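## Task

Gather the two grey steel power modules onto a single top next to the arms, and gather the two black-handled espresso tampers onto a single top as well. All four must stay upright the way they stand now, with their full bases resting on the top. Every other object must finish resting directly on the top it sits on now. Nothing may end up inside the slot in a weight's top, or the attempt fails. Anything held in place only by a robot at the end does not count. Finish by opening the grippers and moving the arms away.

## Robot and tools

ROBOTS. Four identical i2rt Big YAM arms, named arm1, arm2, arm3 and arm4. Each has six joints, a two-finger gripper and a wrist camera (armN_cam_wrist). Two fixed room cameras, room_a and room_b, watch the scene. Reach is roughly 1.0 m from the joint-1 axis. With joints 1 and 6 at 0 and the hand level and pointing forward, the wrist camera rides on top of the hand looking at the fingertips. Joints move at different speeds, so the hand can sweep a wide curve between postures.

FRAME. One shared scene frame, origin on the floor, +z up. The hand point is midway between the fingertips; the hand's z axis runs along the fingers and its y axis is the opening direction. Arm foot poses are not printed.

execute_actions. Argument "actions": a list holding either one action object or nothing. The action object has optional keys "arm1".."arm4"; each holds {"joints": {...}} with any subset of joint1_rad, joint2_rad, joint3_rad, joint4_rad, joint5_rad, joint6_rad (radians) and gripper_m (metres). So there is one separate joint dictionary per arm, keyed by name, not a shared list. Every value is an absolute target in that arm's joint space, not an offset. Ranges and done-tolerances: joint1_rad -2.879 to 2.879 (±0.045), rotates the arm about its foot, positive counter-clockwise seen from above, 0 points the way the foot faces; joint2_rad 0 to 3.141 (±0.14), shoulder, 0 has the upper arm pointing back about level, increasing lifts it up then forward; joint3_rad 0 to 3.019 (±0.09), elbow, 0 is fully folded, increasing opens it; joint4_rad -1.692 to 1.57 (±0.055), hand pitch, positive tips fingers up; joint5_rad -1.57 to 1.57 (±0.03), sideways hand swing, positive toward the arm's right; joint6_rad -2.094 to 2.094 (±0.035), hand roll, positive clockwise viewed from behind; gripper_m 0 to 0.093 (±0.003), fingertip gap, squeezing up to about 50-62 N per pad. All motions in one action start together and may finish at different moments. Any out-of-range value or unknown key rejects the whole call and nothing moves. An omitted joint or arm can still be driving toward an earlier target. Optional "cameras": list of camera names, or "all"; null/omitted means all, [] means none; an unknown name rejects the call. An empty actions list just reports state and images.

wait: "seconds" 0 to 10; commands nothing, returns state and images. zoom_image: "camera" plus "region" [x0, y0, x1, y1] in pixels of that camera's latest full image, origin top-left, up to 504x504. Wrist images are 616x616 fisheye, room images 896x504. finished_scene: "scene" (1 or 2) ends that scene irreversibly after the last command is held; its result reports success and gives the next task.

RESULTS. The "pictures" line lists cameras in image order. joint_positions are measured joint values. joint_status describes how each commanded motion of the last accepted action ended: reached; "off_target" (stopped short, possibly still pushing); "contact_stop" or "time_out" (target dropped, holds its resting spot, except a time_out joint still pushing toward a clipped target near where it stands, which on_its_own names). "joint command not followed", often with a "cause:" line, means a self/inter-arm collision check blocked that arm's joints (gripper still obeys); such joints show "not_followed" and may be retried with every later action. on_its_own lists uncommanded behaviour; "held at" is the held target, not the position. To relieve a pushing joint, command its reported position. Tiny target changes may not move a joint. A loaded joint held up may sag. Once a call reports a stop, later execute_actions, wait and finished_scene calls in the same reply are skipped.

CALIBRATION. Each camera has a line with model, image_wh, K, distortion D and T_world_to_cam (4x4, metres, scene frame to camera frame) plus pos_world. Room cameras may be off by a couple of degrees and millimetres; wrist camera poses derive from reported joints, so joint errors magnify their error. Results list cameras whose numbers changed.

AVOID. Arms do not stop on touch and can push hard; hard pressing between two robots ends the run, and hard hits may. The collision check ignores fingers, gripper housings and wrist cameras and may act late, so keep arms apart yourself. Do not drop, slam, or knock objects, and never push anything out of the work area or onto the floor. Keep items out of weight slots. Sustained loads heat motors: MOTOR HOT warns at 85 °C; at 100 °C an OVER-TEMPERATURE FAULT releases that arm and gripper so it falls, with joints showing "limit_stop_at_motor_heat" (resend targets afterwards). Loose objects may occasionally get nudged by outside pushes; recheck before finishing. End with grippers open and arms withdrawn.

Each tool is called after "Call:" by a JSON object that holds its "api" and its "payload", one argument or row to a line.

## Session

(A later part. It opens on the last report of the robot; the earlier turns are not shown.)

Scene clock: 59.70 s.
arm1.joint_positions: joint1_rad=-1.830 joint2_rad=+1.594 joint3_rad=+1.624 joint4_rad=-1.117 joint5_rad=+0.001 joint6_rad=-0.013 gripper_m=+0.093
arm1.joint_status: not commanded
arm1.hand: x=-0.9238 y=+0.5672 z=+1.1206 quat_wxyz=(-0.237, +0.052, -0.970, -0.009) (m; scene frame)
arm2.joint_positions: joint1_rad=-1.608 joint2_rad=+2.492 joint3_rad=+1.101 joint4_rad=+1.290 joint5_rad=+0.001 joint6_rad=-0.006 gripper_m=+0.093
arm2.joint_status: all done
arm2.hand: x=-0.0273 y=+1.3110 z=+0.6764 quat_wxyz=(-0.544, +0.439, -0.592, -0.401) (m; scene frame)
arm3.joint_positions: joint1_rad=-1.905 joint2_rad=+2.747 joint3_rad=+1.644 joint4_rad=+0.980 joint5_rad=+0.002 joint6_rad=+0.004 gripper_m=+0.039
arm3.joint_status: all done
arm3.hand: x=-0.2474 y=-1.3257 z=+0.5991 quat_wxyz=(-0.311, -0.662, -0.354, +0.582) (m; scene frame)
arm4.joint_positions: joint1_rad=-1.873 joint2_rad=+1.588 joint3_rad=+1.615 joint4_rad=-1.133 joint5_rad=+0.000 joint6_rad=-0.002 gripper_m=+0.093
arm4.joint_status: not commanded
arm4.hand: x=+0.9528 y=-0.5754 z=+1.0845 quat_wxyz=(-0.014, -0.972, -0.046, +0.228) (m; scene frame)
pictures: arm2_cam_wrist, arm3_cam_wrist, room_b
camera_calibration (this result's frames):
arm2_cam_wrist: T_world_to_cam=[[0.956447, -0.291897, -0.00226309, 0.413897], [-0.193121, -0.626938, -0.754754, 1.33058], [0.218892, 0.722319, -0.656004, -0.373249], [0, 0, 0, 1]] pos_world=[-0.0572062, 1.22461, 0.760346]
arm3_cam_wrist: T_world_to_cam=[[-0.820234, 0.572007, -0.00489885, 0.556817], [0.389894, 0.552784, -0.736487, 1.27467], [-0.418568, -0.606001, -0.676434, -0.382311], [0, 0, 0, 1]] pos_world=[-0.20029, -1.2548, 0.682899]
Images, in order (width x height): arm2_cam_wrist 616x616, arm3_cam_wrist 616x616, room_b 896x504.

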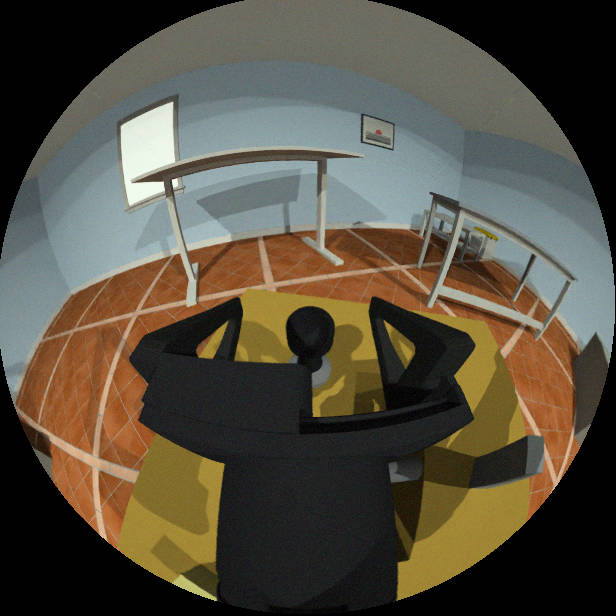

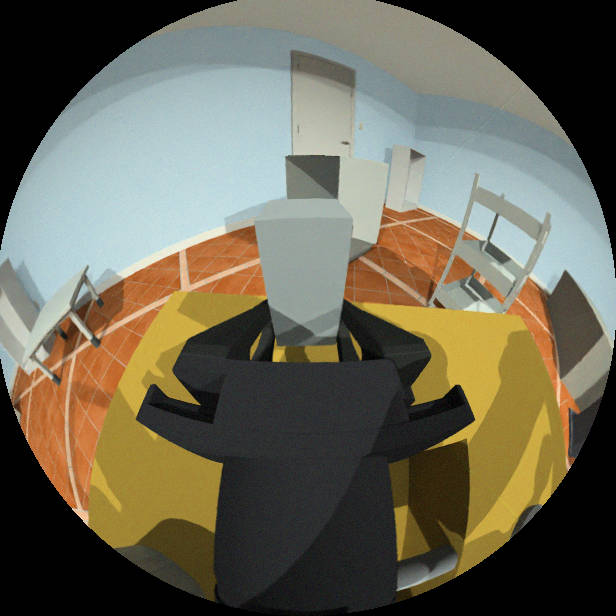

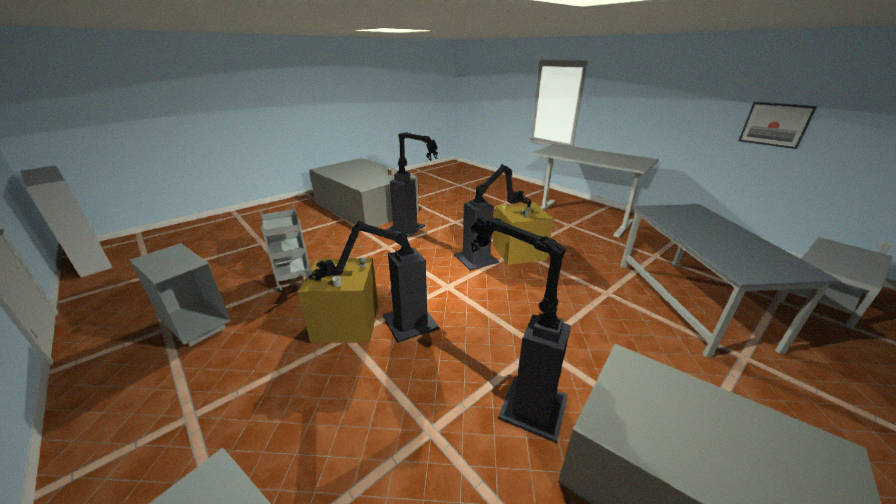

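Call:
{"api": "execute_actions", "payload": {
  "actions": [
    {"arm2":{"joints":{"joint2_rad":1.9,"joint3_rad":1.0}},"arm3":{"joints":{"joint3_rad":1.59}}}
  ],
  "cameras": ["arm3_cam_wrist"]
}}

Call:
{"api": "execute_actions", "payload": {
  "actions": [
    {"arm2":{"joints":{"joint1_rad":-1.934,"joint2_rad":2.0,"joint3_rad":1.385,"joint4_rad":-0.94}}}
  ],
  "cameras": ["arm2_cam_wrist"]
}}

Scene clock: 61.77 s.
arm1.joint_positions: joint1_rad=-1.830 joint2_rad=+1.594 joint3_rad=+1.624 joint4_rad=-1.117 joint5_rad=+0.001 joint6_rad=-0.013 gripper_m=+0.093
arm1.joint_status: not commanded
arm1.hand: x=-0.9238 y=+0.5672 z=+1.1206 quat_wxyz=(-0.237, +0.052, -0.970, -0.009) (m; scene frame)
arm2.joint_positions: joint1_rad=-1.608 joint2_rad=+1.875 joint3_rad=+0.992 joint4_rad=+1.299 joint5_rad=+0.001 joint6_rad=-0.006 gripper_m=+0.093
arm2.joint_status: all done
arm2.hand: x=-0.0305 y=+1.2962 z=+1.0472 quat_wxyz=(-0.678, +0.321, -0.434, -0.499) (m; scene frame)
arm3.joint_positions: joint1_rad=-1.905 joint2_rad=+2.742 joint3_rad=+1.591 joint4_rad=+0.982 joint5_rad=+0.002 joint6_rad=+0.001 gripper_m=+0.039
arm3.joint_status: all done
arm3.hand: x=-0.2370 y=-1.3102 z=+0.5824 quat_wxyz=(-0.302, -0.675, -0.363, +0.567) (m; scene frame)
arm4.joint_positions: joint1_rad=-1.873 joint2_rad=+1.588 joint3_rad=+1.615 joint4_rad=-1.133 joint5_rad=+0.000 joint6_rad=-0.002 gripper_m=+0.093
arm4.joint_status: not commanded
arm4.hand: x=+0.9528 y=-0.5754 z=+1.0845 quat_wxyz=(-0.014, -0.972, -0.046, +0.228) (m; scene frame)
pictures: arm3_cam_wrist
camera_calibration (this result's frames):
arm3_cam_wrist: T_world_to_cam=[[-0.820759, 0.571274, -0.000936359, 0.552966], [0.405797, 0.58186, -0.704818, 1.27317], [-0.402099, -0.578866, -0.709388, -0.32121], [0, 0, 0, 1]] pos_world=[-0.191954, -1.24264, 0.670008]
Images, in order (width x height): arm3_cam_wrist 616x616.

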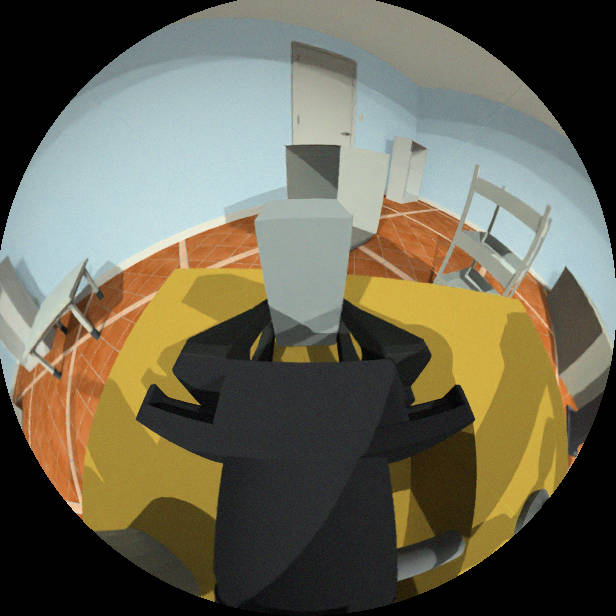

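Scene clock: 63.87 s.
arm1.joint_positions: joint1_rad=-1.830 joint2_rad=+1.594 joint3_rad=+1.624 joint4_rad=-1.117 joint5_rad=+0.001 joint6_rad=-0.013 gripper_m=+0.093
arm1.joint_status: not commanded
arm1.hand: x=-0.9238 y=+0.5672 z=+1.1206 quat_wxyz=(-0.237, +0.052, -0.970, -0.009) (m; scene frame)
arm2.joint_positions: joint1_rad=-1.934 joint2_rad=+1.997 joint3_rad=+1.365 joint4_rad=-0.931 joint5_rad=+0.001 joint6_rad=-0.006 gripper_m=+0.093
arm2.joint_status: all done
arm2.hand: x=+0.0954 y=+1.1087 z=+0.7444 quat_wxyz=(-0.007, +0.459, -0.888, -0.008) (m; scene frame)
arm3.joint_positions: joint1_rad=-1.905 joint2_rad=+2.742 joint3_rad=+1.591 joint4_rad=+0.982 joint5_rad=+0.002 joint6_rad=+0.001 gripper_m=+0.039
arm3.joint_status: not commanded
arm3.hand: x=-0.2370 y=-1.3102 z=+0.5824 quat_wxyz=(-0.302, -0.675, -0.363, +0.567) (m; scene frame)
arm4.joint_positions: joint1_rad=-1.873 joint2_rad=+1.588 joint3_rad=+1.615 joint4_rad=-1.133 joint5_rad=+0.000 joint6_rad=-0.002 gripper_m=+0.093
arm4.joint_status: not commanded
arm4.hand: x=+0.9528 y=-0.5754 z=+1.0845 quat_wxyz=(-0.014, -0.972, -0.046, +0.228) (m; scene frame)
pictures: arm2_cam_wrist
camera_calibration (this result's frames):
arm2_cam_wrist: T_world_to_cam=[[0.813093, -0.582078, -0.00803971, 0.577292], [-0.473628, -0.669506, 0.572222, 0.364953], [-0.338461, -0.461462, -0.820059, 1.27836], [0, 0, 0, 1]] pos_world=[0.136133, 1.17028, 0.844135]
Images, in order (width x height): arm2_cam_wrist 616x616.

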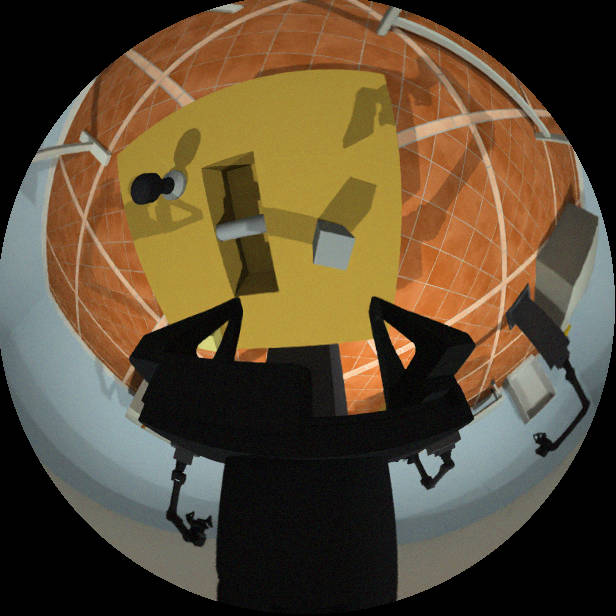

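Call:
{"api": "execute_actions", "payload": {
  "actions": [
    {"arm2":{"joints":{"joint1_rad":-1.99,"joint6_rad":0.15,"joint3_rad":1.395}},"arm3":{"joints":{"gripper_m":0.093}}}
  ],
  "cameras": []
}}

Call:
{"api": "execute_actions", "payload": {
  "actions": [
    {"arm2":{"joints":{"joint2_rad":2.245,"joint3_rad":1.395,"joint4_rad":-0.685}},"arm3":{"joints":{"joint2_rad":2.5,"joint3_rad":1.25,"joint4_rad":1.15}}}
  ],
  "cameras": ["arm2_cam_wrist","arm3_cam_wrist"]
}}

Scene clock: 65.60 s.
arm1.joint_positions: joint1_rad=-1.830 joint2_rad=+1.594 joint3_rad=+1.624 joint4_rad=-1.117 joint5_rad=+0.001 joint6_rad=-0.013 gripper_m=+0.093
arm1.joint_status: not commanded
arm1.hand: x=-0.9238 y=+0.5672 z=+1.1206 quat_wxyz=(-0.237, +0.052, -0.970, -0.009) (m; scene frame)
arm2.joint_positions: joint1_rad=-1.992 joint2_rad=+1.997 joint3_rad=+1.365 joint4_rad=-0.931 joint5_rad=+0.001 joint6_rad=+0.141 gripper_m=+0.093
arm2.joint_status: all done
arm2.hand: x=+0.1207 y=+1.0894 z=+0.7441 quat_wxyz=(-0.007, +0.366, -0.931, -0.008) (m; scene frame)
arm3.joint_positions: joint1_rad=-1.905 joint2_rad=+2.737 joint3_rad=+1.591 joint4_rad=+0.982 joint5_rad=+0.002 joint6_rad=+0.001 gripper_m=+0.093
arm3.joint_status: all done
arm3.hand: x=-0.2377 y=-1.3113 z=+0.5856 quat_wxyz=(-0.303, -0.674, -0.362, +0.569) (m; scene frame)
arm4.joint_positions: joint1_rad=-1.873 joint2_rad=+1.588 joint3_rad=+1.615 joint4_rad=-1.133 joint5_rad=+0.000 joint6_rad=-0.002 gripper_m=+0.093
arm4.joint_status: not commanded
arm4.hand: x=+0.9528 y=-0.5754 z=+1.0845 quat_wxyz=(-0.014, -0.972, -0.046, +0.228) (m; scene frame)
pictures: none
No camera images: the call's "cameras" was empty. Leave "cameras" out to get every camera's image.

Scene clock: 66.70 s.
arm1.joint_positions: joint1_rad=-1.830 joint2_rad=+1.594 joint3_rad=+1.624 joint4_rad=-1.117 joint5_rad=+0.001 joint6_rad=-0.013 gripper_m=+0.093
arm1.joint_status: not commanded
arm1.hand: x=-0.9238 y=+0.5672 z=+1.1206 quat_wxyz=(-0.237, +0.052, -0.970, -0.009) (m; scene frame)
arm2.joint_positions: joint1_rad=-1.992 joint2_rad=+2.256 joint3_rad=+1.378 joint4_rad=-0.695 joint5_rad=+0.001 joint6_rad=+0.141 gripper_m=+0.093
arm2.joint_status: all done
arm2.hand: x=+0.1253 y=+1.0969 z=+0.6094 quat_wxyz=(-0.002, +0.366, -0.931, -0.006) (m; scene frame)
arm3.joint_positions: joint1_rad=-1.905 joint2_rad=+2.489 joint3_rad=+1.253 joint4_rad=+1.130 joint5_rad=+0.002 joint6_rad=+0.001 gripper_m=+0.093
arm3.joint_status: all done
arm3.hand: x=-0.2031 y=-1.2598 z=+0.6773 quat_wxyz=(-0.314, -0.657, -0.353, +0.588) (m; scene frame)
arm4.joint_positions: joint1_rad=-1.873 joint2_rad=+1.588 joint3_rad=+1.615 joint4_rad=-1.133 joint5_rad=+0.000 joint6_rad=-0.002 gripper_m=+0.093
arm4.joint_status: not commanded
arm4.hand: x=+0.9528 y=-0.5754 z=+1.0845 quat_wxyz=(-0.014, -0.972, -0.046, +0.228) (m; scene frame)
pictures: arm2_cam_wrist, arm3_cam_wrist
camera_calibration (this result's frames):
arm2_cam_wrist: T_world_to_cam=[[0.677675, -0.735293, -0.0100931, 0.731302], [-0.594122, -0.555551, 0.581706, 0.332747], [-0.433332, -0.388211, -0.813336, 1.09979], [0, 0, 0, 1]] pos_world=[0.178681, 1.14953, 0.708319]
arm3_cam_wrist: T_world_to_cam=[[-0.820958, 0.570984, -0.00235594, 0.552605], [0.380387, 0.543833, -0.748031, 1.27319], [-0.425832, -0.614998, -0.663659, -0.292412], [0, 0, 0, 1]] pos_world=[-0.155158, -1.18776, 0.759624]
Images, in order (width x height): arm2_cam_wrist 616x616, arm3_cam_wrist 616x616.

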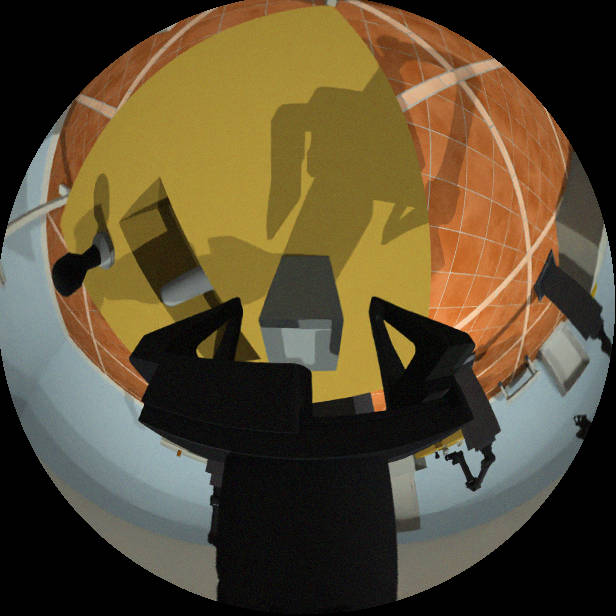

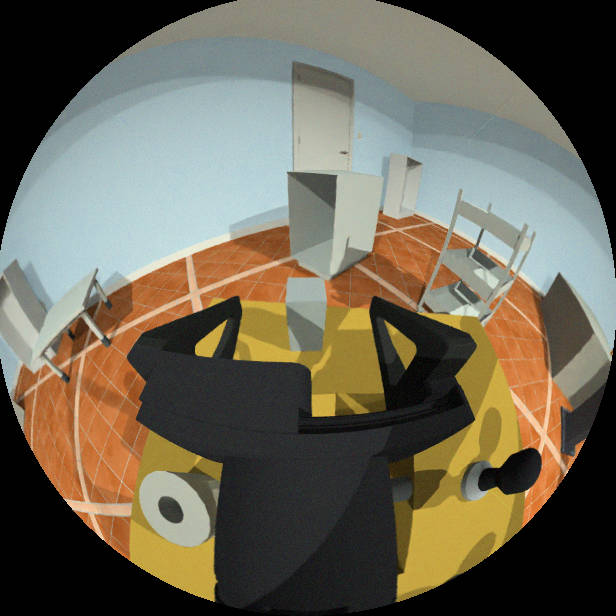

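Call:
{"api": "execute_actions", "payload": {
  "actions": [
    {"arm2":{"joints":{"joint2_rad":2.215}},"arm1":{"joints":{"joint1_rad":0.5}},"arm4":{"joints":{"joint1_rad":0.5}},"arm3":{"joints":{"joint2_rad":2.154,"joint3_rad":0.67,"joint4_rad":1.42}}}
  ],
  "cameras": []
}}

Call:
{"api": "execute_actions", "payload": {
  "actions": [
    {"arm2":{"joints":{"gripper_m":0}},"arm3":{"joints":{"joint1_rad":2.149}}}
  ],
  "cameras": []
}}

Call:
{"api": "execute_actions", "payload": {
  "actions": [
    {"arm2":{"joints":{"joint2_rad":1.8,"joint4_rad":-1.14}}}
  ],
  "cameras": []
}}

Call:
{"api": "execute_actions", "payload": {
  "actions": [
    {"arm2":{"joints":{"joint1_rad":2.16,"joint2_rad":2.125,"joint3_rad":1.835,"joint4_rad":-1.25,"joint6_rad":0}}}
  ],
  "cameras": ["arm3_cam_wrist"]
}}

Scene clock: 70.27 s.
arm1.joint_positions: joint1_rad=+0.507 joint2_rad=+1.594 joint3_rad=+1.624 joint4_rad=-1.117 joint5_rad=+0.000 joint6_rad=-0.013 gripper_m=+0.093
arm1.joint_status: all done
arm1.hand: x=-1.9671 y=+0.8994 z=+1.1266 quat_wxyz=(-0.083, +0.912, -0.332, -0.227) (m; scene frame)
arm2.joint_positions: joint1_rad=-1.992 joint2_rad=+2.239 joint3_rad=+1.378 joint4_rad=-0.695 joint5_rad=+0.001 joint6_rad=+0.141 gripper_m=+0.093
arm2.joint_status: all done
arm2.hand: x=+0.1285 y=+1.1007 z=+0.6191 quat_wxyz=(-0.010, +0.366, -0.931, -0.010) (m; scene frame)
arm3.joint_positions: joint1_rad=-1.905 joint2_rad=+2.148 joint3_rad=+0.669 joint4_rad=+1.403 joint5_rad=+0.002 joint6_rad=+0.001 gripper_m=+0.093
arm3.joint_status: all done
arm3.hand: x=-0.1102 y=-1.1203 z=+0.7701 quat_wxyz=(-0.319, -0.648, -0.348, +0.598) (m; scene frame)
arm4.joint_positions: joint1_rad=+0.503 joint2_rad=+1.594 joint3_rad=+1.615 joint4_rad=-1.133 joint5_rad=-0.001 joint6_rad=-0.002 gripper_m=+0.093
arm4.joint_status: all done
arm4.hand: x=+1.9994 y=-0.8882 z=+1.0881 quat_wxyz=(-0.218, -0.320, -0.919, +0.077) (m; scene frame)
pictures: none
No camera images: the call's "cameras" was empty. Leave "cameras" out to get every camera's image.

Scene clock: 73.33 s.
arm1.joint_positions: joint1_rad=+0.507 joint2_rad=+1.594 joint3_rad=+1.624 joint4_rad=-1.117 joint5_rad=+0.000 joint6_rad=-0.013 gripper_m=+0.093
arm1.joint_status: not commanded
arm1.hand: x=-1.9671 y=+0.8994 z=+1.1266 quat_wxyz=(-0.083, +0.912, -0.332, -0.227) (m; scene frame)
arm2.joint_positions: joint1_rad=-1.992 joint2_rad=+2.239 joint3_rad=+1.378 joint4_rad=-0.695 joint5_rad=+0.001 joint6_rad=+0.142 gripper_m=+0.040
arm2.joint_status: gripper_m off_target (ended at +0.040, target +0.000)
arm2.hand: x=+0.1285 y=+1.1008 z=+0.6191 quat_wxyz=(-0.010, +0.365, -0.931, -0.010) (m; scene frame)
arm3.joint_positions: joint1_rad=+2.156 joint2_rad=+2.148 joint3_rad=+0.669 joint4_rad=+1.403 joint5_rad=+0.000 joint6_rad=+0.001 gripper_m=+0.093
arm3.joint_status: all done
arm3.hand: x=+0.0178 y=-0.1145 z=+0.7768 quat_wxyz=(-0.396, +0.596, -0.424, -0.556) (m; scene frame)
arm4.joint_positions: joint1_rad=+0.503 joint2_rad=+1.594 joint3_rad=+1.615 joint4_rad=-1.133 joint5_rad=-0.001 joint6_rad=-0.002 gripper_m=+0.093
arm4.joint_status: not commanded
arm4.hand: x=+1.9994 y=-0.8882 z=+1.0881 quat_wxyz=(-0.218, -0.320, -0.919, +0.077) (m; scene frame)
pictures: none
No camera images: the call's "cameras" was empty. Leave "cameras" out to get every camera's image.

Scene clock: 74.67 s.
arm1.joint_positions: joint1_rad=+0.507 joint2_rad=+1.594 joint3_rad=+1.624 joint4_rad=-1.117 joint5_rad=+0.000 joint6_rad=-0.013 gripper_m=+0.093
arm1.joint_status: not commanded
arm1.hand: x=-1.9671 y=+0.8994 z=+1.1266 quat_wxyz=(-0.083, +0.912, -0.332, -0.227) (m; scene frame)
arm2.joint_positions: joint1_rad=-1.992 joint2_rad=+1.787 joint3_rad=+1.374 joint4_rad=-1.132 joint5_rad=+0.001 joint6_rad=+0.142 gripper_m=+0.040
arm2.joint_status: all done
arm2.hand: x=+0.1052 y=+1.0687 z=+0.8551 quat_wxyz=(-0.015, +0.365, -0.931, -0.013) (m; scene frame)
arm3.joint_positions: joint1_rad=+2.156 joint2_rad=+2.148 joint3_rad=+0.669 joint4_rad=+1.403 joint5_rad=+0.000 joint6_rad=+0.001 gripper_m=+0.093
arm3.joint_status: not commanded
arm3.hand: x=+0.0178 y=-0.1145 z=+0.7768 quat_wxyz=(-0.396, +0.596, -0.424, -0.556) (m; scene frame)
arm4.joint_positions: joint1_rad=+0.503 joint2_rad=+1.594 joint3_rad=+1.615 joint4_rad=-1.133 joint5_rad=-0.001 joint6_rad=-0.002 gripper_m=+0.093
arm4.joint_status: not commanded
arm4.hand: x=+1.9994 y=-0.8882 z=+1.0881 quat_wxyz=(-0.218, -0.320, -0.919, +0.077) (m; scene frame)
pictures: none
No camera images: the call's "cameras" was empty. Leave "cameras" out to get every camera's image.

Scene clock: 78.03 s.
arm1.joint_positions: joint1_rad=+0.507 joint2_rad=+1.594 joint3_rad=+1.624 joint4_rad=-1.117 joint5_rad=+0.000 joint6_rad=-0.013 gripper_m=+0.093
arm1.joint_status: not commanded
arm1.hand: x=-1.9671 y=+0.8994 z=+1.1266 quat_wxyz=(-0.083, +0.912, -0.332, -0.227) (m; scene frame)
arm2.joint_positions: joint1_rad=+2.166 joint2_rad=+2.140 joint3_rad=+1.818 joint4_rad=-1.241 joint5_rad=-0.002 joint6_rad=+0.007 gripper_m=+0.040
arm2.joint_status: all done
arm2.hand: x=-0.0129 y=+0.0504 z=+0.7983 quat_wxyz=(-0.001, +0.582, +0.813, +0.006) (m; scene frame)
arm3.joint_positions: joint1_rad=+2.156 joint2_rad=+2.148 joint3_rad=+0.669 joint4_rad=+1.403 joint5_rad=+0.000 joint6_rad=+0.001 gripper_m=+0.093
arm3.joint_status: not commanded
arm3.hand: x=+0.0178 y=-0.1145 z=+0.7768 quat_wxyz=(-0.396, +0.596, -0.424, -0.556) (m; scene frame)
arm4.joint_positions: joint1_rad=+0.503 joint2_rad=+1.594 joint3_rad=+1.615 joint4_rad=-1.133 joint5_rad=-0.001 joint6_rad=-0.002 gripper_m=+0.093
arm4.joint_status: not commanded
arm4.hand: x=+1.9994 y=-0.8882 z=+1.0881 quat_wxyz=(-0.218, -0.320, -0.919, +0.077) (m; scene frame)
pictures: arm3_cam_wrist
camera_calibration (this result's frames):
arm3_cam_wrist: T_world_to_cam=[[0.95119, 0.308558, -0.00547297, 0.021047], [0.190827, -0.602014, -0.775348, 0.534134], [-0.242535, 0.736459, -0.63151, 0.69857], [0, 0, 0, 1]] pos_world=[0.0474806, -0.199406, 0.85541]
Images, in order (width x height): arm3_cam_wrist 616x616.

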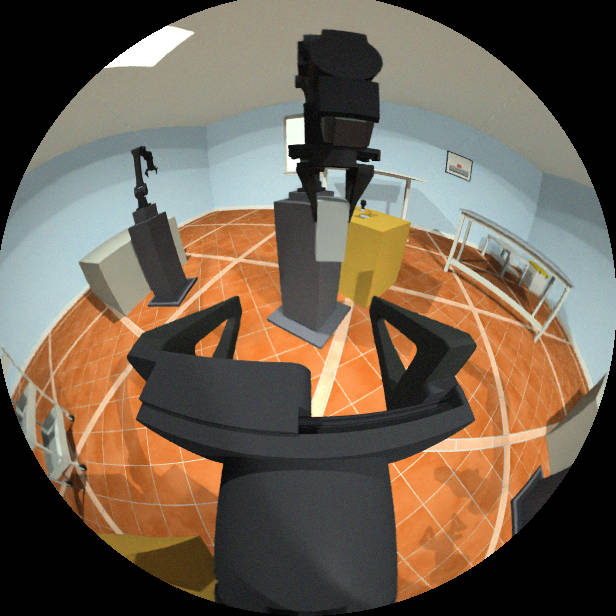

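Call:
{"api": "execute_actions", "payload": {
  "actions": [
    {"arm2":{"joints":{"joint1_rad":2.135}},"arm3":{"joints":{"joint1_rad":2.125,"joint2_rad":2.19,"joint4_rad":1.45}}}
  ],
  "cameras": []
}}

Call:
{"api": "execute_actions", "payload": {
  "actions": [
    {"arm3":{"joints":{"joint2_rad":2.305,"joint3_rad":1.21,"joint4_rad":1.01}}}
  ],
  "cameras": ["arm3_cam_wrist","arm2_cam_wrist"]
}}

Scene clock: 79.47 s.
arm1.joint_positions: joint1_rad=+0.507 joint2_rad=+1.594 joint3_rad=+1.624 joint4_rad=-1.117 joint5_rad=+0.000 joint6_rad=-0.013 gripper_m=+0.093
arm1.joint_status: not commanded
arm1.hand: x=-1.9671 y=+0.8994 z=+1.1266 quat_wxyz=(-0.083, +0.912, -0.332, -0.227) (m; scene frame)
arm2.joint_positions: joint1_rad=+2.140 joint2_rad=+2.140 joint3_rad=+1.818 joint4_rad=-1.241 joint5_rad=-0.002 joint6_rad=+0.007 gripper_m=+0.040
arm2.joint_status: all done
arm2.hand: x=-0.0288 y=+0.0451 z=+0.7983 quat_wxyz=(-0.001, +0.592, +0.806, +0.005) (m; scene frame)
arm3.joint_positions: joint1_rad=+2.128 joint2_rad=+2.179 joint3_rad=+0.669 joint4_rad=+1.420 joint5_rad=+0.000 joint6_rad=+0.001 gripper_m=+0.093
arm3.joint_status: all done
arm3.hand: x=+0.0336 y=-0.1128 z=+0.7645 quat_wxyz=(-0.400, +0.594, -0.435, -0.546) (m; scene frame)
arm4.joint_positions: joint1_rad=+0.503 joint2_rad=+1.594 joint3_rad=+1.615 joint4_rad=-1.133 joint5_rad=-0.001 joint6_rad=-0.002 gripper_m=+0.093
arm4.joint_status: not commanded
arm4.hand: x=+1.9994 y=-0.8882 z=+1.0881 quat_wxyz=(-0.218, -0.320, -0.919, +0.077) (m; scene frame)
pictures: none
No camera images: the call's "cameras" was empty. Leave "cameras" out to get every camera's image.

Scene clock: 80.73 s.
arm1.joint_positions: joint1_rad=+0.507 joint2_rad=+1.594 joint3_rad=+1.624 joint4_rad=-1.117 joint5_rad=+0.000 joint6_rad=-0.013 gripper_m=+0.093
arm1.joint_status: not commanded
arm1.hand: x=-1.9671 y=+0.8994 z=+1.1266 quat_wxyz=(-0.083, +0.912, -0.332, -0.227) (m; scene frame)
arm2.joint_positions: joint1_rad=+2.140 joint2_rad=+2.140 joint3_rad=+1.818 joint4_rad=-1.241 joint5_rad=-0.002 joint6_rad=+0.007 gripper_m=+0.040
arm2.joint_status: not commanded
arm2.hand: x=-0.0288 y=+0.0451 z=+0.7983 quat_wxyz=(-0.001, +0.592, +0.806, +0.005) (m; scene frame)
arm3.joint_positions: joint1_rad=+2.128 joint2_rad=+2.316 joint3_rad=+1.186 joint4_rad=+1.029 joint5_rad=+0.000 joint6_rad=+0.001 gripper_m=+0.093
arm3.joint_status: all done
arm3.hand: x=-0.0189 y=+0.0532 z=+0.7588 quat_wxyz=(-0.398, +0.597, -0.437, -0.543) (m; scene frame)
arm4.joint_positions: joint1_rad=+0.503 joint2_rad=+1.594 joint3_rad=+1.615 joint4_rad=-1.133 joint5_rad=-0.001 joint6_rad=-0.002 gripper_m=+0.093
arm4.joint_status: not commanded
arm4.hand: x=+1.9994 y=-0.8882 z=+1.0881 quat_wxyz=(-0.218, -0.320, -0.919, +0.077) (m; scene frame)
pictures: arm2_cam_wrist, arm3_cam_wrist
camera_calibration (this result's frames):
arm2_cam_wrist: T_world_to_cam=[[-0.955835, -0.293763, -0.00906983, -0.00350272], [-0.241326, 0.766856, 0.594721, -0.51286], [-0.167752, 0.570645, -0.803881, 0.735133], [0, 0, 0, 1]] pos_world=[-0.00379458, -0.0272387, 0.895937]
arm3_cam_wrist: T_world_to_cam=[[0.959357, 0.28215, -0.00512989, 0.00549902], [0.179889, -0.625457, -0.759238, 0.616931], [-0.217428, 0.727457, -0.650792, 0.570451], [0, 0, 0, 1]] pos_world=[0.00777713, -0.0306668, 0.839671]
Images, in order (width x height): arm2_cam_wrist 616x616, arm3_cam_wrist 616x616.

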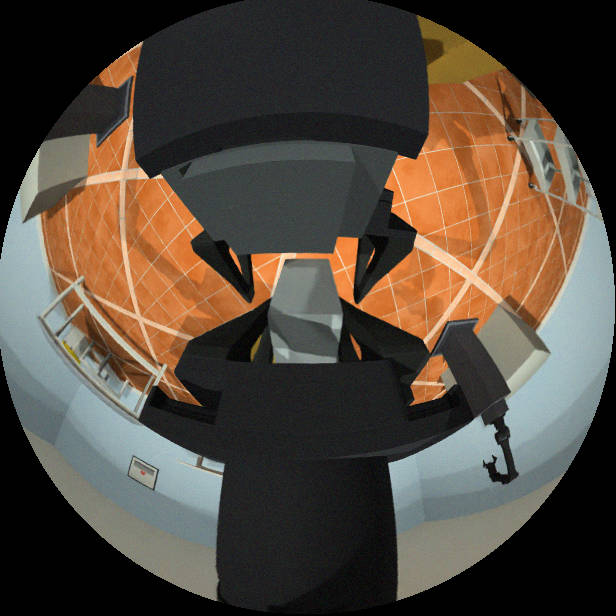

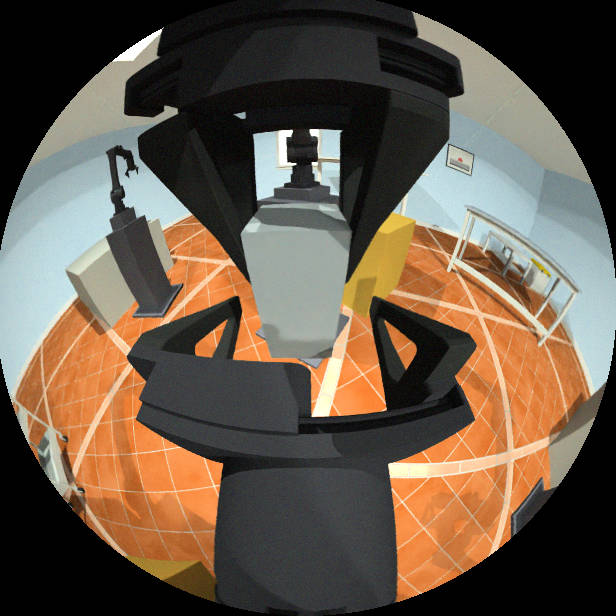

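Call:
{"api": "execute_actions", "payload": {
  "actions": [
    {"arm3":{"joints":{"gripper_m":0}}}
  ],
  "cameras": []
}}

Call:
{"api": "execute_actions", "payload": {
  "actions": [
    {"arm2":{"joints":{"gripper_m":0.093}}}
  ],
  "cameras": []
}}

Call:
{"api": "execute_actions", "payload": {
  "actions": [
    {"arm2":{"joints":{"joint2_rad":1.7}}}
  ],
  "cameras": []
}}

Call:
{"api": "execute_actions", "payload": {
  "actions": [
    {"arm3":{"joints":{"joint1_rad":-2.07}},"arm2":{"joints":{"joint2_rad":1.6,"joint3_rad":0.4,"joint4_rad":0.6}}}
  ],
  "cameras": []
}}

Call:
{"api": "execute_actions", "payload": {
  "actions": [
    {"arm3":{"joints":{"joint2_rad":2.71,"joint3_rad":1.70,"joint4_rad":0.98}}}
  ],
  "cameras": ["arm3_cam_wrist","room_b"]
}}

Call:
{"api": "zoom_image", "payload": {
  "camera": "room_b",
  "region": [280, 210, 420, 310]
}}

Scene clock: 82.43 s.
arm1.joint_positions: joint1_rad=+0.507 joint2_rad=+1.594 joint3_rad=+1.624 joint4_rad=-1.117 joint5_rad=+0.000 joint6_rad=-0.013 gripper_m=+0.093
arm1.joint_status: not commanded
arm1.hand: x=-1.9671 y=+0.8994 z=+1.1266 quat_wxyz=(-0.083, +0.912, -0.332, -0.227) (m; scene frame)
arm2.joint_positions: joint1_rad=+2.141 joint2_rad=+2.140 joint3_rad=+1.818 joint4_rad=-1.241 joint5_rad=-0.004 joint6_rad=+0.007 gripper_m=+0.040
arm2.joint_status: not commanded
arm2.hand: x=-0.0282 y=+0.0453 z=+0.7983 quat_wxyz=(+0.000, +0.592, +0.806, +0.006) (m; scene frame)
arm3.joint_positions: joint1_rad=+2.130 joint2_rad=+2.316 joint3_rad=+1.186 joint4_rad=+1.028 joint5_rad=-0.005 joint6_rad=+0.000 gripper_m=+0.039
arm3.joint_status: gripper_m off_target (ended at +0.039, target +0.000)
arm3.hand: x=-0.0208 y=+0.0525 z=+0.7587 quat_wxyz=(-0.396, +0.599, -0.435, -0.544) (m; scene frame)
arm4.joint_positions: joint1_rad=+0.503 joint2_rad=+1.594 joint3_rad=+1.615 joint4_rad=-1.133 joint5_rad=-0.001 joint6_rad=-0.002 gripper_m=+0.093
arm4.joint_status: not commanded
arm4.hand: x=+1.9994 y=-0.8882 z=+1.0881 quat_wxyz=(-0.218, -0.320, -0.919, +0.077) (m; scene frame)
pictures: none
No camera images: the call's "cameras" was empty. Leave "cameras" out to get every camera's image.

Scene clock: 83.13 s.
arm1.joint_positions: joint1_rad=+0.507 joint2_rad=+1.594 joint3_rad=+1.624 joint4_rad=-1.117 joint5_rad=+0.000 joint6_rad=-0.013 gripper_m=+0.093
arm1.joint_status: not commanded
arm1.hand: x=-1.9671 y=+0.8994 z=+1.1266 quat_wxyz=(-0.083, +0.912, -0.332, -0.227) (m; scene frame)
arm2.joint_positions: joint1_rad=+2.141 joint2_rad=+2.140 joint3_rad=+1.818 joint4_rad=-1.242 joint5_rad=-0.004 joint6_rad=+0.007 gripper_m=+0.093
arm2.joint_status: all done
arm2.hand: x=-0.0283 y=+0.0453 z=+0.7983 quat_wxyz=(-0.001, +0.592, +0.806, +0.006) (m; scene frame)
arm3.joint_positions: joint1_rad=+2.129 joint2_rad=+2.316 joint3_rad=+1.186 joint4_rad=+1.020 joint5_rad=-0.003 joint6_rad=+0.000 gripper_m=+0.039
arm3.joint_status: not commanded
arm3.hand: x=-0.0202 y=+0.0525 z=+0.7567 quat_wxyz=(-0.395, +0.600, -0.437, -0.541) (m; scene frame)
arm4.joint_positions: joint1_rad=+0.503 joint2_rad=+1.594 joint3_rad=+1.615 joint4_rad=-1.133 joint5_rad=-0.001 joint6_rad=-0.002 gripper_m=+0.093
arm4.joint_status: not commanded
arm4.hand: x=+1.9994 y=-0.8882 z=+1.0881 quat_wxyz=(-0.218, -0.320, -0.919, +0.077) (m; scene frame)
pictures: none
No camera images: the call's "cameras" was empty. Leave "cameras" out to get every camera's image.

Scene clock: 84.60 s.
arm1.joint_positions: joint1_rad=+0.507 joint2_rad=+1.594 joint3_rad=+1.624 joint4_rad=-1.117 joint5_rad=+0.000 joint6_rad=-0.013 gripper_m=+0.093
arm1.joint_status: not commanded
arm1.hand: x=-1.9671 y=+0.8994 z=+1.1266 quat_wxyz=(-0.083, +0.912, -0.332, -0.227) (m; scene frame)
arm2.joint_positions: joint1_rad=+2.141 joint2_rad=+1.686 joint3_rad=+1.827 joint4_rad=-1.244 joint5_rad=-0.004 joint6_rad=+0.007 gripper_m=+0.093
arm2.joint_status: all done
arm2.hand: x=-0.0362 y=+0.0647 z=+1.0864 quat_wxyz=(+0.185, +0.577, +0.785, -0.128) (m; scene frame)
arm3.joint_positions: joint1_rad=+2.129 joint2_rad=+2.316 joint3_rad=+1.186 joint4_rad=+1.020 joint5_rad=-0.003 joint6_rad=+0.000 gripper_m=+0.039
arm3.joint_status: not commanded
arm3.hand: x=-0.0202 y=+0.0525 z=+0.7567 quat_wxyz=(-0.395, +0.600, -0.437, -0.541) (m; scene frame)
arm4.joint_positions: joint1_rad=+0.503 joint2_rad=+1.594 joint3_rad=+1.615 joint4_rad=-1.133 joint5_rad=-0.001 joint6_rad=-0.002 gripper_m=+0.093
arm4.joint_status: not commanded
arm4.hand: x=+1.9994 y=-0.8882 z=+1.0881 quat_wxyz=(-0.218, -0.320, -0.919, +0.077) (m; scene frame)
pictures: none
No camera images: the call's "cameras" was empty. Leave "cameras" out to get every camera's image.

Scene clock: 88.00 s.
arm1.joint_positions: joint1_rad=+0.507 joint2_rad=+1.594 joint3_rad=+1.624 joint4_rad=-1.117 joint5_rad=+0.000 joint6_rad=-0.013 gripper_m=+0.093
arm1.joint_status: not commanded
arm1.hand: x=-1.9671 y=+0.8994 z=+1.1266 quat_wxyz=(-0.083, +0.912, -0.332, -0.227) (m; scene frame)
arm2.joint_positions: joint1_rad=+2.141 joint2_rad=+1.596 joint3_rad=+0.395 joint4_rad=+0.583 joint5_rad=-0.004 joint6_rad=+0.007 gripper_m=+0.093
arm2.joint_status: all done
arm2.hand: x=-0.0922 y=+0.2453 z=+0.7642 quat_wxyz=(+0.369, +0.529, +0.718, -0.262) (m; scene frame)
arm3.joint_positions: joint1_rad=-2.071 joint2_rad=+2.316 joint3_rad=+1.199 joint4_rad=+1.020 joint5_rad=+0.003 joint6_rad=+0.000 gripper_m=+0.039
arm3.joint_status: all done
arm3.hand: x=-0.3033 y=-1.1897 z=+0.7537 quat_wxyz=(-0.264, -0.680, -0.296, +0.616) (m; scene frame)
arm4.joint_positions: joint1_rad=+0.503 joint2_rad=+1.594 joint3_rad=+1.615 joint4_rad=-1.133 joint5_rad=-0.001 joint6_rad=-0.002 gripper_m=+0.093
arm4.joint_status: not commanded
arm4.hand: x=+1.9994 y=-0.8882 z=+1.0881 quat_wxyz=(-0.218, -0.320, -0.919, +0.077) (m; scene frame)
pictures: none
No camera images: the call's "cameras" was empty. Leave "cameras" out to get every camera's image.

Scene clock: 89.33 s.
arm1.joint_positions: joint1_rad=+0.507 joint2_rad=+1.594 joint3_rad=+1.624 joint4_rad=-1.117 joint5_rad=+0.000 joint6_rad=-0.013 gripper_m=+0.093
arm1.joint_status: not commanded
arm1.hand: x=-1.9671 y=+0.8994 z=+1.1266 quat_wxyz=(-0.083, +0.912, -0.332, -0.227) (m; scene frame)
arm2.joint_positions: joint1_rad=+2.141 joint2_rad=+1.596 joint3_rad=+0.395 joint4_rad=+0.583 joint5_rad=-0.004 joint6_rad=+0.007 gripper_m=+0.093
arm2.joint_status: not commanded
arm2.hand: x=-0.0922 y=+0.2453 z=+0.7642 quat_wxyz=(+0.369, +0.529, +0.718, -0.262) (m; scene frame)
arm3.joint_positions: joint1_rad=-2.071 joint2_rad=+2.746 joint3_rad=+1.659 joint4_rad=+0.982 joint5_rad=+0.003 joint6_rad=+0.000 gripper_m=+0.039
arm3.joint_status: all done
arm3.hand: x=-0.3572 y=-1.2463 z=+0.6073 quat_wxyz=(-0.263, -0.683, -0.297, +0.613) (m; scene frame)
arm4.joint_positions: joint1_rad=+0.503 joint2_rad=+1.594 joint3_rad=+1.615 joint4_rad=-1.133 joint5_rad=-0.001 joint6_rad=-0.002 gripper_m=+0.093
arm4.joint_status: not commanded
arm4.hand: x=+1.9994 y=-0.8882 z=+1.0881 quat_wxyz=(-0.218, -0.320, -0.919, +0.077) (m; scene frame)
pictures: arm3_cam_wrist, room_b
camera_calibration (this result's frames):
arm3_cam_wrist: T_world_to_cam=[[-0.714639, 0.699494, -0.000684182, 0.615408], [0.463593, 0.472897, -0.7493, 1.21423], [-0.523807, -0.535796, -0.662231, -0.333287], [0, 0, 0, 1]] pos_world=[-0.297691, -1.18325, 0.68953]
Images, in order (width x height): arm3_cam_wrist 616x616, room_b 896x504.

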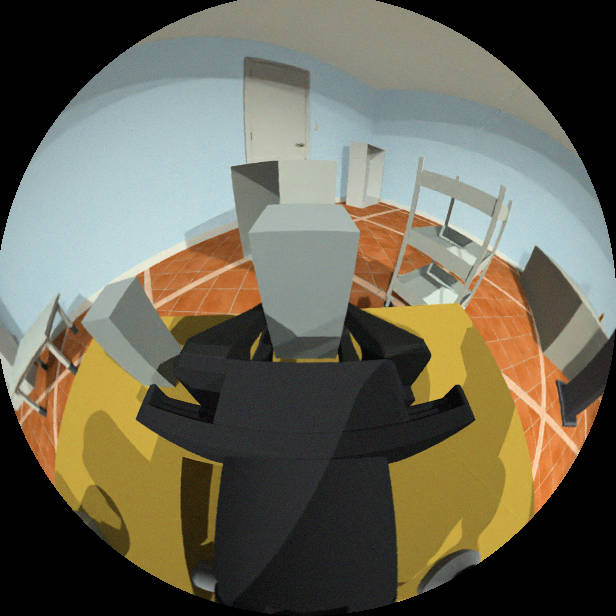

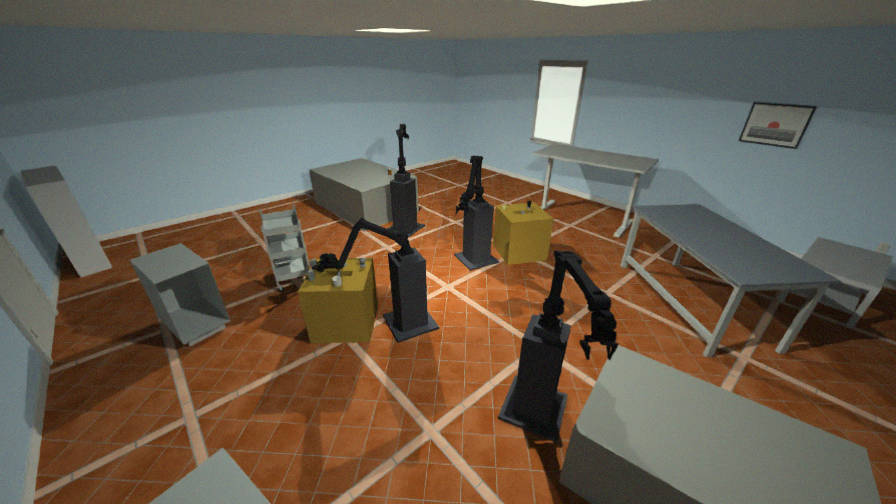

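Region (280, 210, 420, 310) of room_b's 896x504 image, scaled by 3.600, with more detail than that image has; it fills the top 360 rows of this view, and the rest is white.

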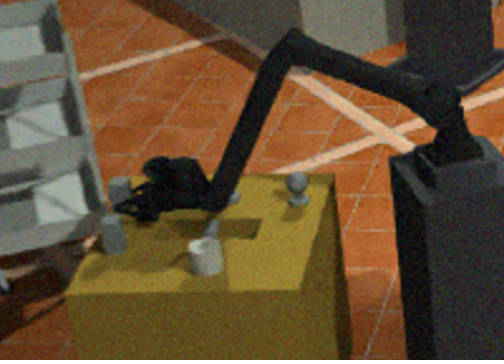

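Call:
{"api": "execute_actions", "payload": {
  "actions": [
    {"arm3":{"joints":{"joint3_rad":1.6}}}
  ],
  "cameras": ["arm3_cam_wrist"]
}}

Scene clock: 90.53 s.
arm1.joint_positions: joint1_rad=+0.507 joint2_rad=+1.594 joint3_rad=+1.624 joint4_rad=-1.117 joint5_rad=+0.000 joint6_rad=-0.013 gripper_m=+0.093
arm1.joint_status: not commanded
arm1.hand: x=-1.9671 y=+0.8994 z=+1.1266 quat_wxyz=(-0.083, +0.912, -0.332, -0.227) (m; scene frame)
arm2.joint_positions: joint1_rad=+2.141 joint2_rad=+1.596 joint3_rad=+0.395 joint4_rad=+0.583 joint5_rad=-0.004 joint6_rad=+0.007 gripper_m=+0.093
arm2.joint_status: not commanded
arm2.hand: x=-0.0922 y=+0.2453 z=+0.7642 quat_wxyz=(+0.369, +0.529, +0.718, -0.262) (m; scene frame)
arm3.joint_positions: joint1_rad=-2.071 joint2_rad=+2.740 joint3_rad=+1.593 joint4_rad=+0.982 joint5_rad=+0.003 joint6_rad=+0.000 gripper_m=+0.039
arm3.joint_status: all done
arm3.hand: x=-0.3416 y=-1.2294 z=+0.5853 quat_wxyz=(-0.254, -0.701, -0.305, +0.593) (m; scene frame)
arm4.joint_positions: joint1_rad=+0.503 joint2_rad=+1.594 joint3_rad=+1.615 joint4_rad=-1.133 joint5_rad=-0.001 joint6_rad=-0.002 gripper_m=+0.093
arm4.joint_status: not commanded
arm4.hand: x=+1.9994 y=-0.8882 z=+1.0881 quat_wxyz=(-0.218, -0.320, -0.919, +0.077) (m; scene frame)
pictures: arm3_cam_wrist
camera_calibration (this result's frames):
arm3_cam_wrist: T_world_to_cam=[[-0.714441, 0.699696, 0.000717879, 0.614244], [0.49335, 0.504473, -0.708599, 1.20762], [-0.496166, -0.505898, -0.705611, -0.259058], [0, 0, 0, 1]] pos_world=[-0.285474, -1.17005, 0.672484]
Images, in order (width x height): arm3_cam_wrist 616x616.

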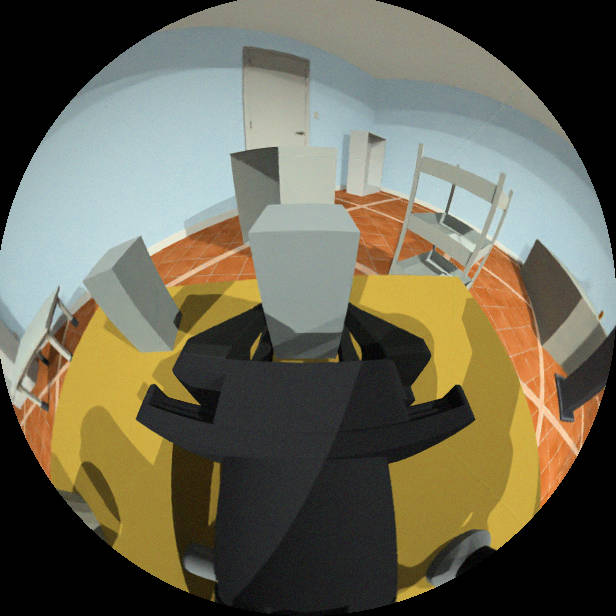

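Call:
{"api": "execute_actions", "payload": {
  "actions": [
    {"arm3":{"joints":{"gripper_m":0.065}}}
  ],
  "cameras": []
}}

Call:
{"api": "execute_actions", "payload": {
  "actions": [
    {"arm3":{"joints":{"joint2_rad":2.5,"joint3_rad":1.25,"joint4_rad":1.15}}}
  ],
  "cameras": []
}}

Call:
{"api": "execute_actions", "payload": {
  "actions": [
    {"arm3":{"joints":{"joint2_rad":1.9,"joint3_rad":1.3}}}
  ],
  "cameras": []
}}

Call:
{"api": "execute_actions", "payload": {
  "actions": [
    {"arm3":{"joints":{"joint1_rad":-2.188,"joint2_rad":2.08,"joint3_rad":1.62,"joint4_rad":-1.09,"gripper_m":0.093}}}
  ],
  "cameras": ["arm3_cam_wrist"]
}}

Scene clock: 92.10 s.
arm1.joint_positions: joint1_rad=+0.507 joint2_rad=+1.594 joint3_rad=+1.624 joint4_rad=-1.117 joint5_rad=+0.000 joint6_rad=-0.013 gripper_m=+0.093
arm1.joint_status: not commanded
arm1.hand: x=-1.9671 y=+0.8994 z=+1.1266 quat_wxyz=(-0.083, +0.912, -0.332, -0.227) (m; scene frame)
arm2.joint_positions: joint1_rad=+2.141 joint2_rad=+1.596 joint3_rad=+0.395 joint4_rad=+0.583 joint5_rad=-0.004 joint6_rad=+0.007 gripper_m=+0.093
arm2.joint_status: not commanded
arm2.hand: x=-0.0922 y=+0.2453 z=+0.7642 quat_wxyz=(+0.369, +0.529, +0.718, -0.262) (m; scene frame)
arm3.joint_positions: joint1_rad=-2.071 joint2_rad=+2.737 joint3_rad=+1.593 joint4_rad=+0.982 joint5_rad=+0.003 joint6_rad=+0.000 gripper_m=+0.065
arm3.joint_status: all done
arm3.hand: x=-0.3422 y=-1.2301 z=+0.5876 quat_wxyz=(-0.255, -0.700, -0.305, +0.594) (m; scene frame)
arm4.joint_positions: joint1_rad=+0.503 joint2_rad=+1.594 joint3_rad=+1.615 joint4_rad=-1.133 joint5_rad=-0.001 joint6_rad=-0.002 gripper_m=+0.093
arm4.joint_status: not commanded
arm4.hand: x=+1.9994 y=-0.8882 z=+1.0881 quat_wxyz=(-0.218, -0.320, -0.919, +0.077) (m; scene frame)
pictures: none
No camera images: the call's "cameras" was empty. Leave "cameras" out to get every camera's image.

Scene clock: 93.23 s.
arm1.joint_positions: joint1_rad=+0.507 joint2_rad=+1.594 joint3_rad=+1.624 joint4_rad=-1.117 joint5_rad=+0.000 joint6_rad=-0.013 gripper_m=+0.093
arm1.joint_status: not commanded
arm1.hand: x=-1.9671 y=+0.8994 z=+1.1266 quat_wxyz=(-0.083, +0.912, -0.332, -0.227) (m; scene frame)
arm2.joint_positions: joint1_rad=+2.141 joint2_rad=+1.596 joint3_rad=+0.395 joint4_rad=+0.583 joint5_rad=-0.004 joint6_rad=+0.007 gripper_m=+0.093
arm2.joint_status: not commanded
arm2.hand: x=-0.0922 y=+0.2453 z=+0.7642 quat_wxyz=(+0.369, +0.529, +0.718, -0.262) (m; scene frame)
arm3.joint_positions: joint1_rad=-2.071 joint2_rad=+2.490 joint3_rad=+1.252 joint4_rad=+1.130 joint5_rad=+0.003 joint6_rad=+0.000 gripper_m=+0.065
arm3.joint_status: all done
arm3.hand: x=-0.2985 y=-1.1840 z=+0.6772 quat_wxyz=(-0.263, -0.684, -0.298, +0.612) (m; scene frame)
arm4.joint_positions: joint1_rad=+0.503 joint2_rad=+1.594 joint3_rad=+1.615 joint4_rad=-1.133 joint5_rad=-0.001 joint6_rad=-0.002 gripper_m=+0.093
arm4.joint_status: not commanded
arm4.hand: x=+1.9994 y=-0.8882 z=+1.0881 quat_wxyz=(-0.218, -0.320, -0.919, +0.077) (m; scene frame)
pictures: none
No camera images: the call's "cameras" was empty. Leave "cameras" out to get every camera's image.

Scene clock: 94.93 s.
arm1.joint_positions: joint1_rad=+0.507 joint2_rad=+1.594 joint3_rad=+1.624 joint4_rad=-1.117 joint5_rad=+0.000 joint6_rad=-0.013 gripper_m=+0.093
arm1.joint_status: not commanded
arm1.hand: x=-1.9671 y=+0.8994 z=+1.1266 quat_wxyz=(-0.083, +0.912, -0.332, -0.227) (m; scene frame)
arm2.joint_positions: joint1_rad=+2.141 joint2_rad=+1.596 joint3_rad=+0.395 joint4_rad=+0.583 joint5_rad=-0.004 joint6_rad=+0.007 gripper_m=+0.093
arm2.joint_status: not commanded
arm2.hand: x=-0.0922 y=+0.2453 z=+0.7642 quat_wxyz=(+0.369, +0.529, +0.718, -0.262) (m; scene frame)
arm3.joint_positions: joint1_rad=-2.071 joint2_rad=+1.897 joint3_rad=+1.288 joint4_rad=+1.143 joint5_rad=+0.003 joint6_rad=+0.000 gripper_m=+0.065
arm3.joint_status: all done
arm3.hand: x=-0.2978 y=-1.1865 z=+1.1321 quat_wxyz=(-0.344, -0.456, -0.199, +0.796) (m; scene frame)
arm4.joint_positions: joint1_rad=+0.503 joint2_rad=+1.594 joint3_rad=+1.615 joint4_rad=-1.133 joint5_rad=-0.001 joint6_rad=-0.002 gripper_m=+0.093
arm4.joint_status: not commanded
arm4.hand: x=+1.9994 y=-0.8882 z=+1.0881 quat_wxyz=(-0.218, -0.320, -0.919, +0.077) (m; scene frame)
pictures: none
No camera images: the call's "cameras" was empty. Leave "cameras" out to get every camera's image.

Scene clock: 97.03 s.
arm1.joint_positions: joint1_rad=+0.507 joint2_rad=+1.594 joint3_rad=+1.624 joint4_rad=-1.117 joint5_rad=+0.000 joint6_rad=-0.013 gripper_m=+0.093
arm1.joint_status: not commanded
arm1.hand: x=-1.9671 y=+0.8994 z=+1.1266 quat_wxyz=(-0.083, +0.912, -0.332, -0.227) (m; scene frame)
arm2.joint_positions: joint1_rad=+2.141 joint2_rad=+1.596 joint3_rad=+0.395 joint4_rad=+0.583 joint5_rad=-0.004 joint6_rad=+0.007 gripper_m=+0.093
arm2.joint_status: not commanded
arm2.hand: x=-0.0922 y=+0.2453 z=+0.7642 quat_wxyz=(+0.369, +0.529, +0.718, -0.262) (m; scene frame)
arm3.joint_positions: joint1_rad=-2.190 joint2_rad=+2.087 joint3_rad=+1.579 joint4_rad=-1.073 joint5_rad=+0.001 joint6_rad=+0.000 gripper_m=+0.093
arm3.joint_status: all done
arm3.hand: x=-0.2552 y=-1.0345 z=+0.7541 quat_wxyz=(+0.005, -0.939, -0.343, -0.006) (m; scene frame)
arm4.joint_positions: joint1_rad=+0.503 joint2_rad=+1.594 joint3_rad=+1.615 joint4_rad=-1.133 joint5_rad=-0.001 joint6_rad=-0.002 gripper_m=+0.093
arm4.joint_status: not commanded
arm4.hand: x=+1.9994 y=-0.8882 z=+1.0881 quat_wxyz=(-0.218, -0.320, -0.919, +0.077) (m; scene frame)
pictures: arm3_cam_wrist
camera_calibration (this result's frames):
arm3_cam_wrist: T_world_to_cam=[[-0.638483, 0.769191, 0.0261646, 0.611492], [0.632351, 0.50491, 0.587536, 0.24486], [0.438717, 0.391677, -0.808775, 1.24646], [0, 0, 0, 1]] pos_world=[-0.311254, -1.0822, 0.848242]
Images, in order (width x height): arm3_cam_wrist 616x616.

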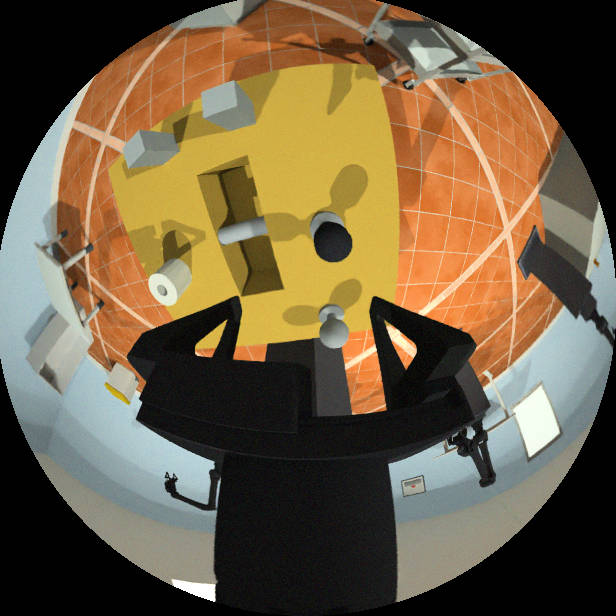

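Call:
{"api": "execute_actions", "payload": {
  "actions": [
    {"arm3":{"joints":{"joint1_rad":-2.232,"joint3_rad":1.65,"joint4_rad":-1.11}}}
  ],
  "cameras": []
}}

Call:
{"api": "execute_actions", "payload": {
  "actions": [
    {"arm3":{"joints":{"joint2_rad":2.26,"joint3_rad":1.61,"joint4_rad":-0.87}}}
  ],
  "cameras": ["arm3_cam_wrist"]
}}

Scene clock: 98.50 s.
arm1.joint_positions: joint1_rad=+0.507 joint2_rad=+1.594 joint3_rad=+1.624 joint4_rad=-1.117 joint5_rad=+0.000 joint6_rad=-0.013 gripper_m=+0.093
arm1.joint_status: not commanded
arm1.hand: x=-1.9671 y=+0.8994 z=+1.1266 quat_wxyz=(-0.083, +0.912, -0.332, -0.227) (m; scene frame)
arm2.joint_positions: joint1_rad=+2.141 joint2_rad=+1.596 joint3_rad=+0.395 joint4_rad=+0.583 joint5_rad=-0.004 joint6_rad=+0.007 gripper_m=+0.093
arm2.joint_status: not commanded
arm2.hand: x=-0.0922 y=+0.2453 z=+0.7642 quat_wxyz=(+0.369, +0.529, +0.718, -0.262) (m; scene frame)
arm3.joint_positions: joint1_rad=-2.235 joint2_rad=+2.087 joint3_rad=+1.605 joint4_rad=-1.092 joint5_rad=+0.001 joint6_rad=+0.000 gripper_m=+0.093
arm3.joint_status: all done
arm3.hand: x=-0.2771 y=-1.0176 z=+0.7629 quat_wxyz=(+0.004, -0.947, -0.322, -0.002) (m; scene frame)
arm4.joint_positions: joint1_rad=+0.503 joint2_rad=+1.594 joint3_rad=+1.615 joint4_rad=-1.133 joint5_rad=-0.001 joint6_rad=-0.002 gripper_m=+0.093
arm4.joint_status: not commanded
arm4.hand: x=+1.9994 y=-0.8882 z=+1.0881 quat_wxyz=(-0.218, -0.320, -0.919, +0.077) (m; scene frame)
pictures: none
No camera images: the call's "cameras" was empty. Leave "cameras" out to get every camera's image.

Scene clock: 99.60 s.
arm1.joint_positions: joint1_rad=+0.507 joint2_rad=+1.594 joint3_rad=+1.624 joint4_rad=-1.117 joint5_rad=+0.000 joint6_rad=-0.013 gripper_m=+0.093
arm1.joint_status: not commanded
arm1.hand: x=-1.9671 y=+0.8994 z=+1.1266 quat_wxyz=(-0.083, +0.912, -0.332, -0.227) (m; scene frame)
arm2.joint_positions: joint1_rad=+2.141 joint2_rad=+1.596 joint3_rad=+0.395 joint4_rad=+0.583 joint5_rad=-0.004 joint6_rad=+0.007 gripper_m=+0.093
arm2.joint_status: not commanded
arm2.hand: x=-0.0922 y=+0.2453 z=+0.7642 quat_wxyz=(+0.369, +0.529, +0.718, -0.262) (m; scene frame)
arm3.joint_positions: joint1_rad=-2.235 joint2_rad=+2.281 joint3_rad=+1.605 joint4_rad=-0.889 joint5_rad=+0.001 joint6_rad=+0.000 gripper_m=+0.093
arm3.joint_status: all done
arm3.hand: x=-0.2883 y=-1.0255 z=+0.6476 quat_wxyz=(+0.003, -0.947, -0.322, +0.002) (m; scene frame)
arm4.joint_positions: joint1_rad=+0.503 joint2_rad=+1.594 joint3_rad=+1.615 joint4_rad=-1.133 joint5_rad=-0.001 joint6_rad=-0.002 gripper_m=+0.093
arm4.joint_status: not commanded
arm4.hand: x=+1.9994 y=-0.8882 z=+1.0881 quat_wxyz=(-0.218, -0.320, -0.919, +0.077) (m; scene frame)
pictures: arm3_cam_wrist
camera_calibration (this result's frames):
arm3_cam_wrist: T_world_to_cam=[[-0.603256, 0.797117, 0.0262113, 0.625002], [0.661756, 0.481931, 0.574301, 0.317284], [0.445153, 0.363796, -0.818224, 1.15075], [0, 0, 0, 1]] pos_world=[-0.345188, -1.06975, 0.742974]
Images, in order (width x height): arm3_cam_wrist 616x616.

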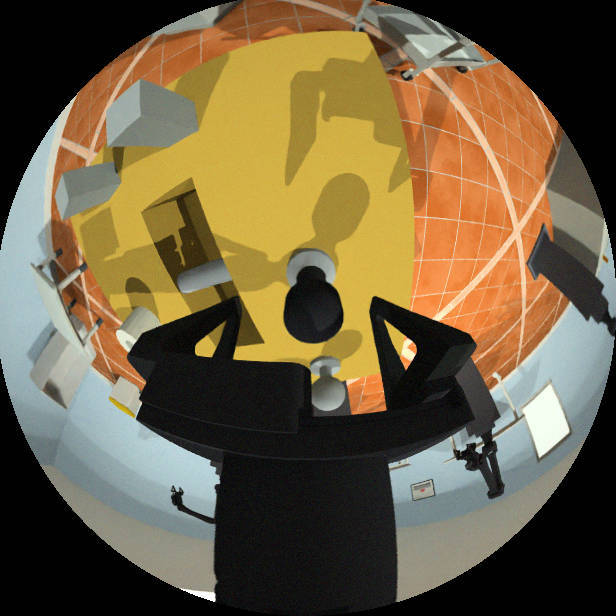

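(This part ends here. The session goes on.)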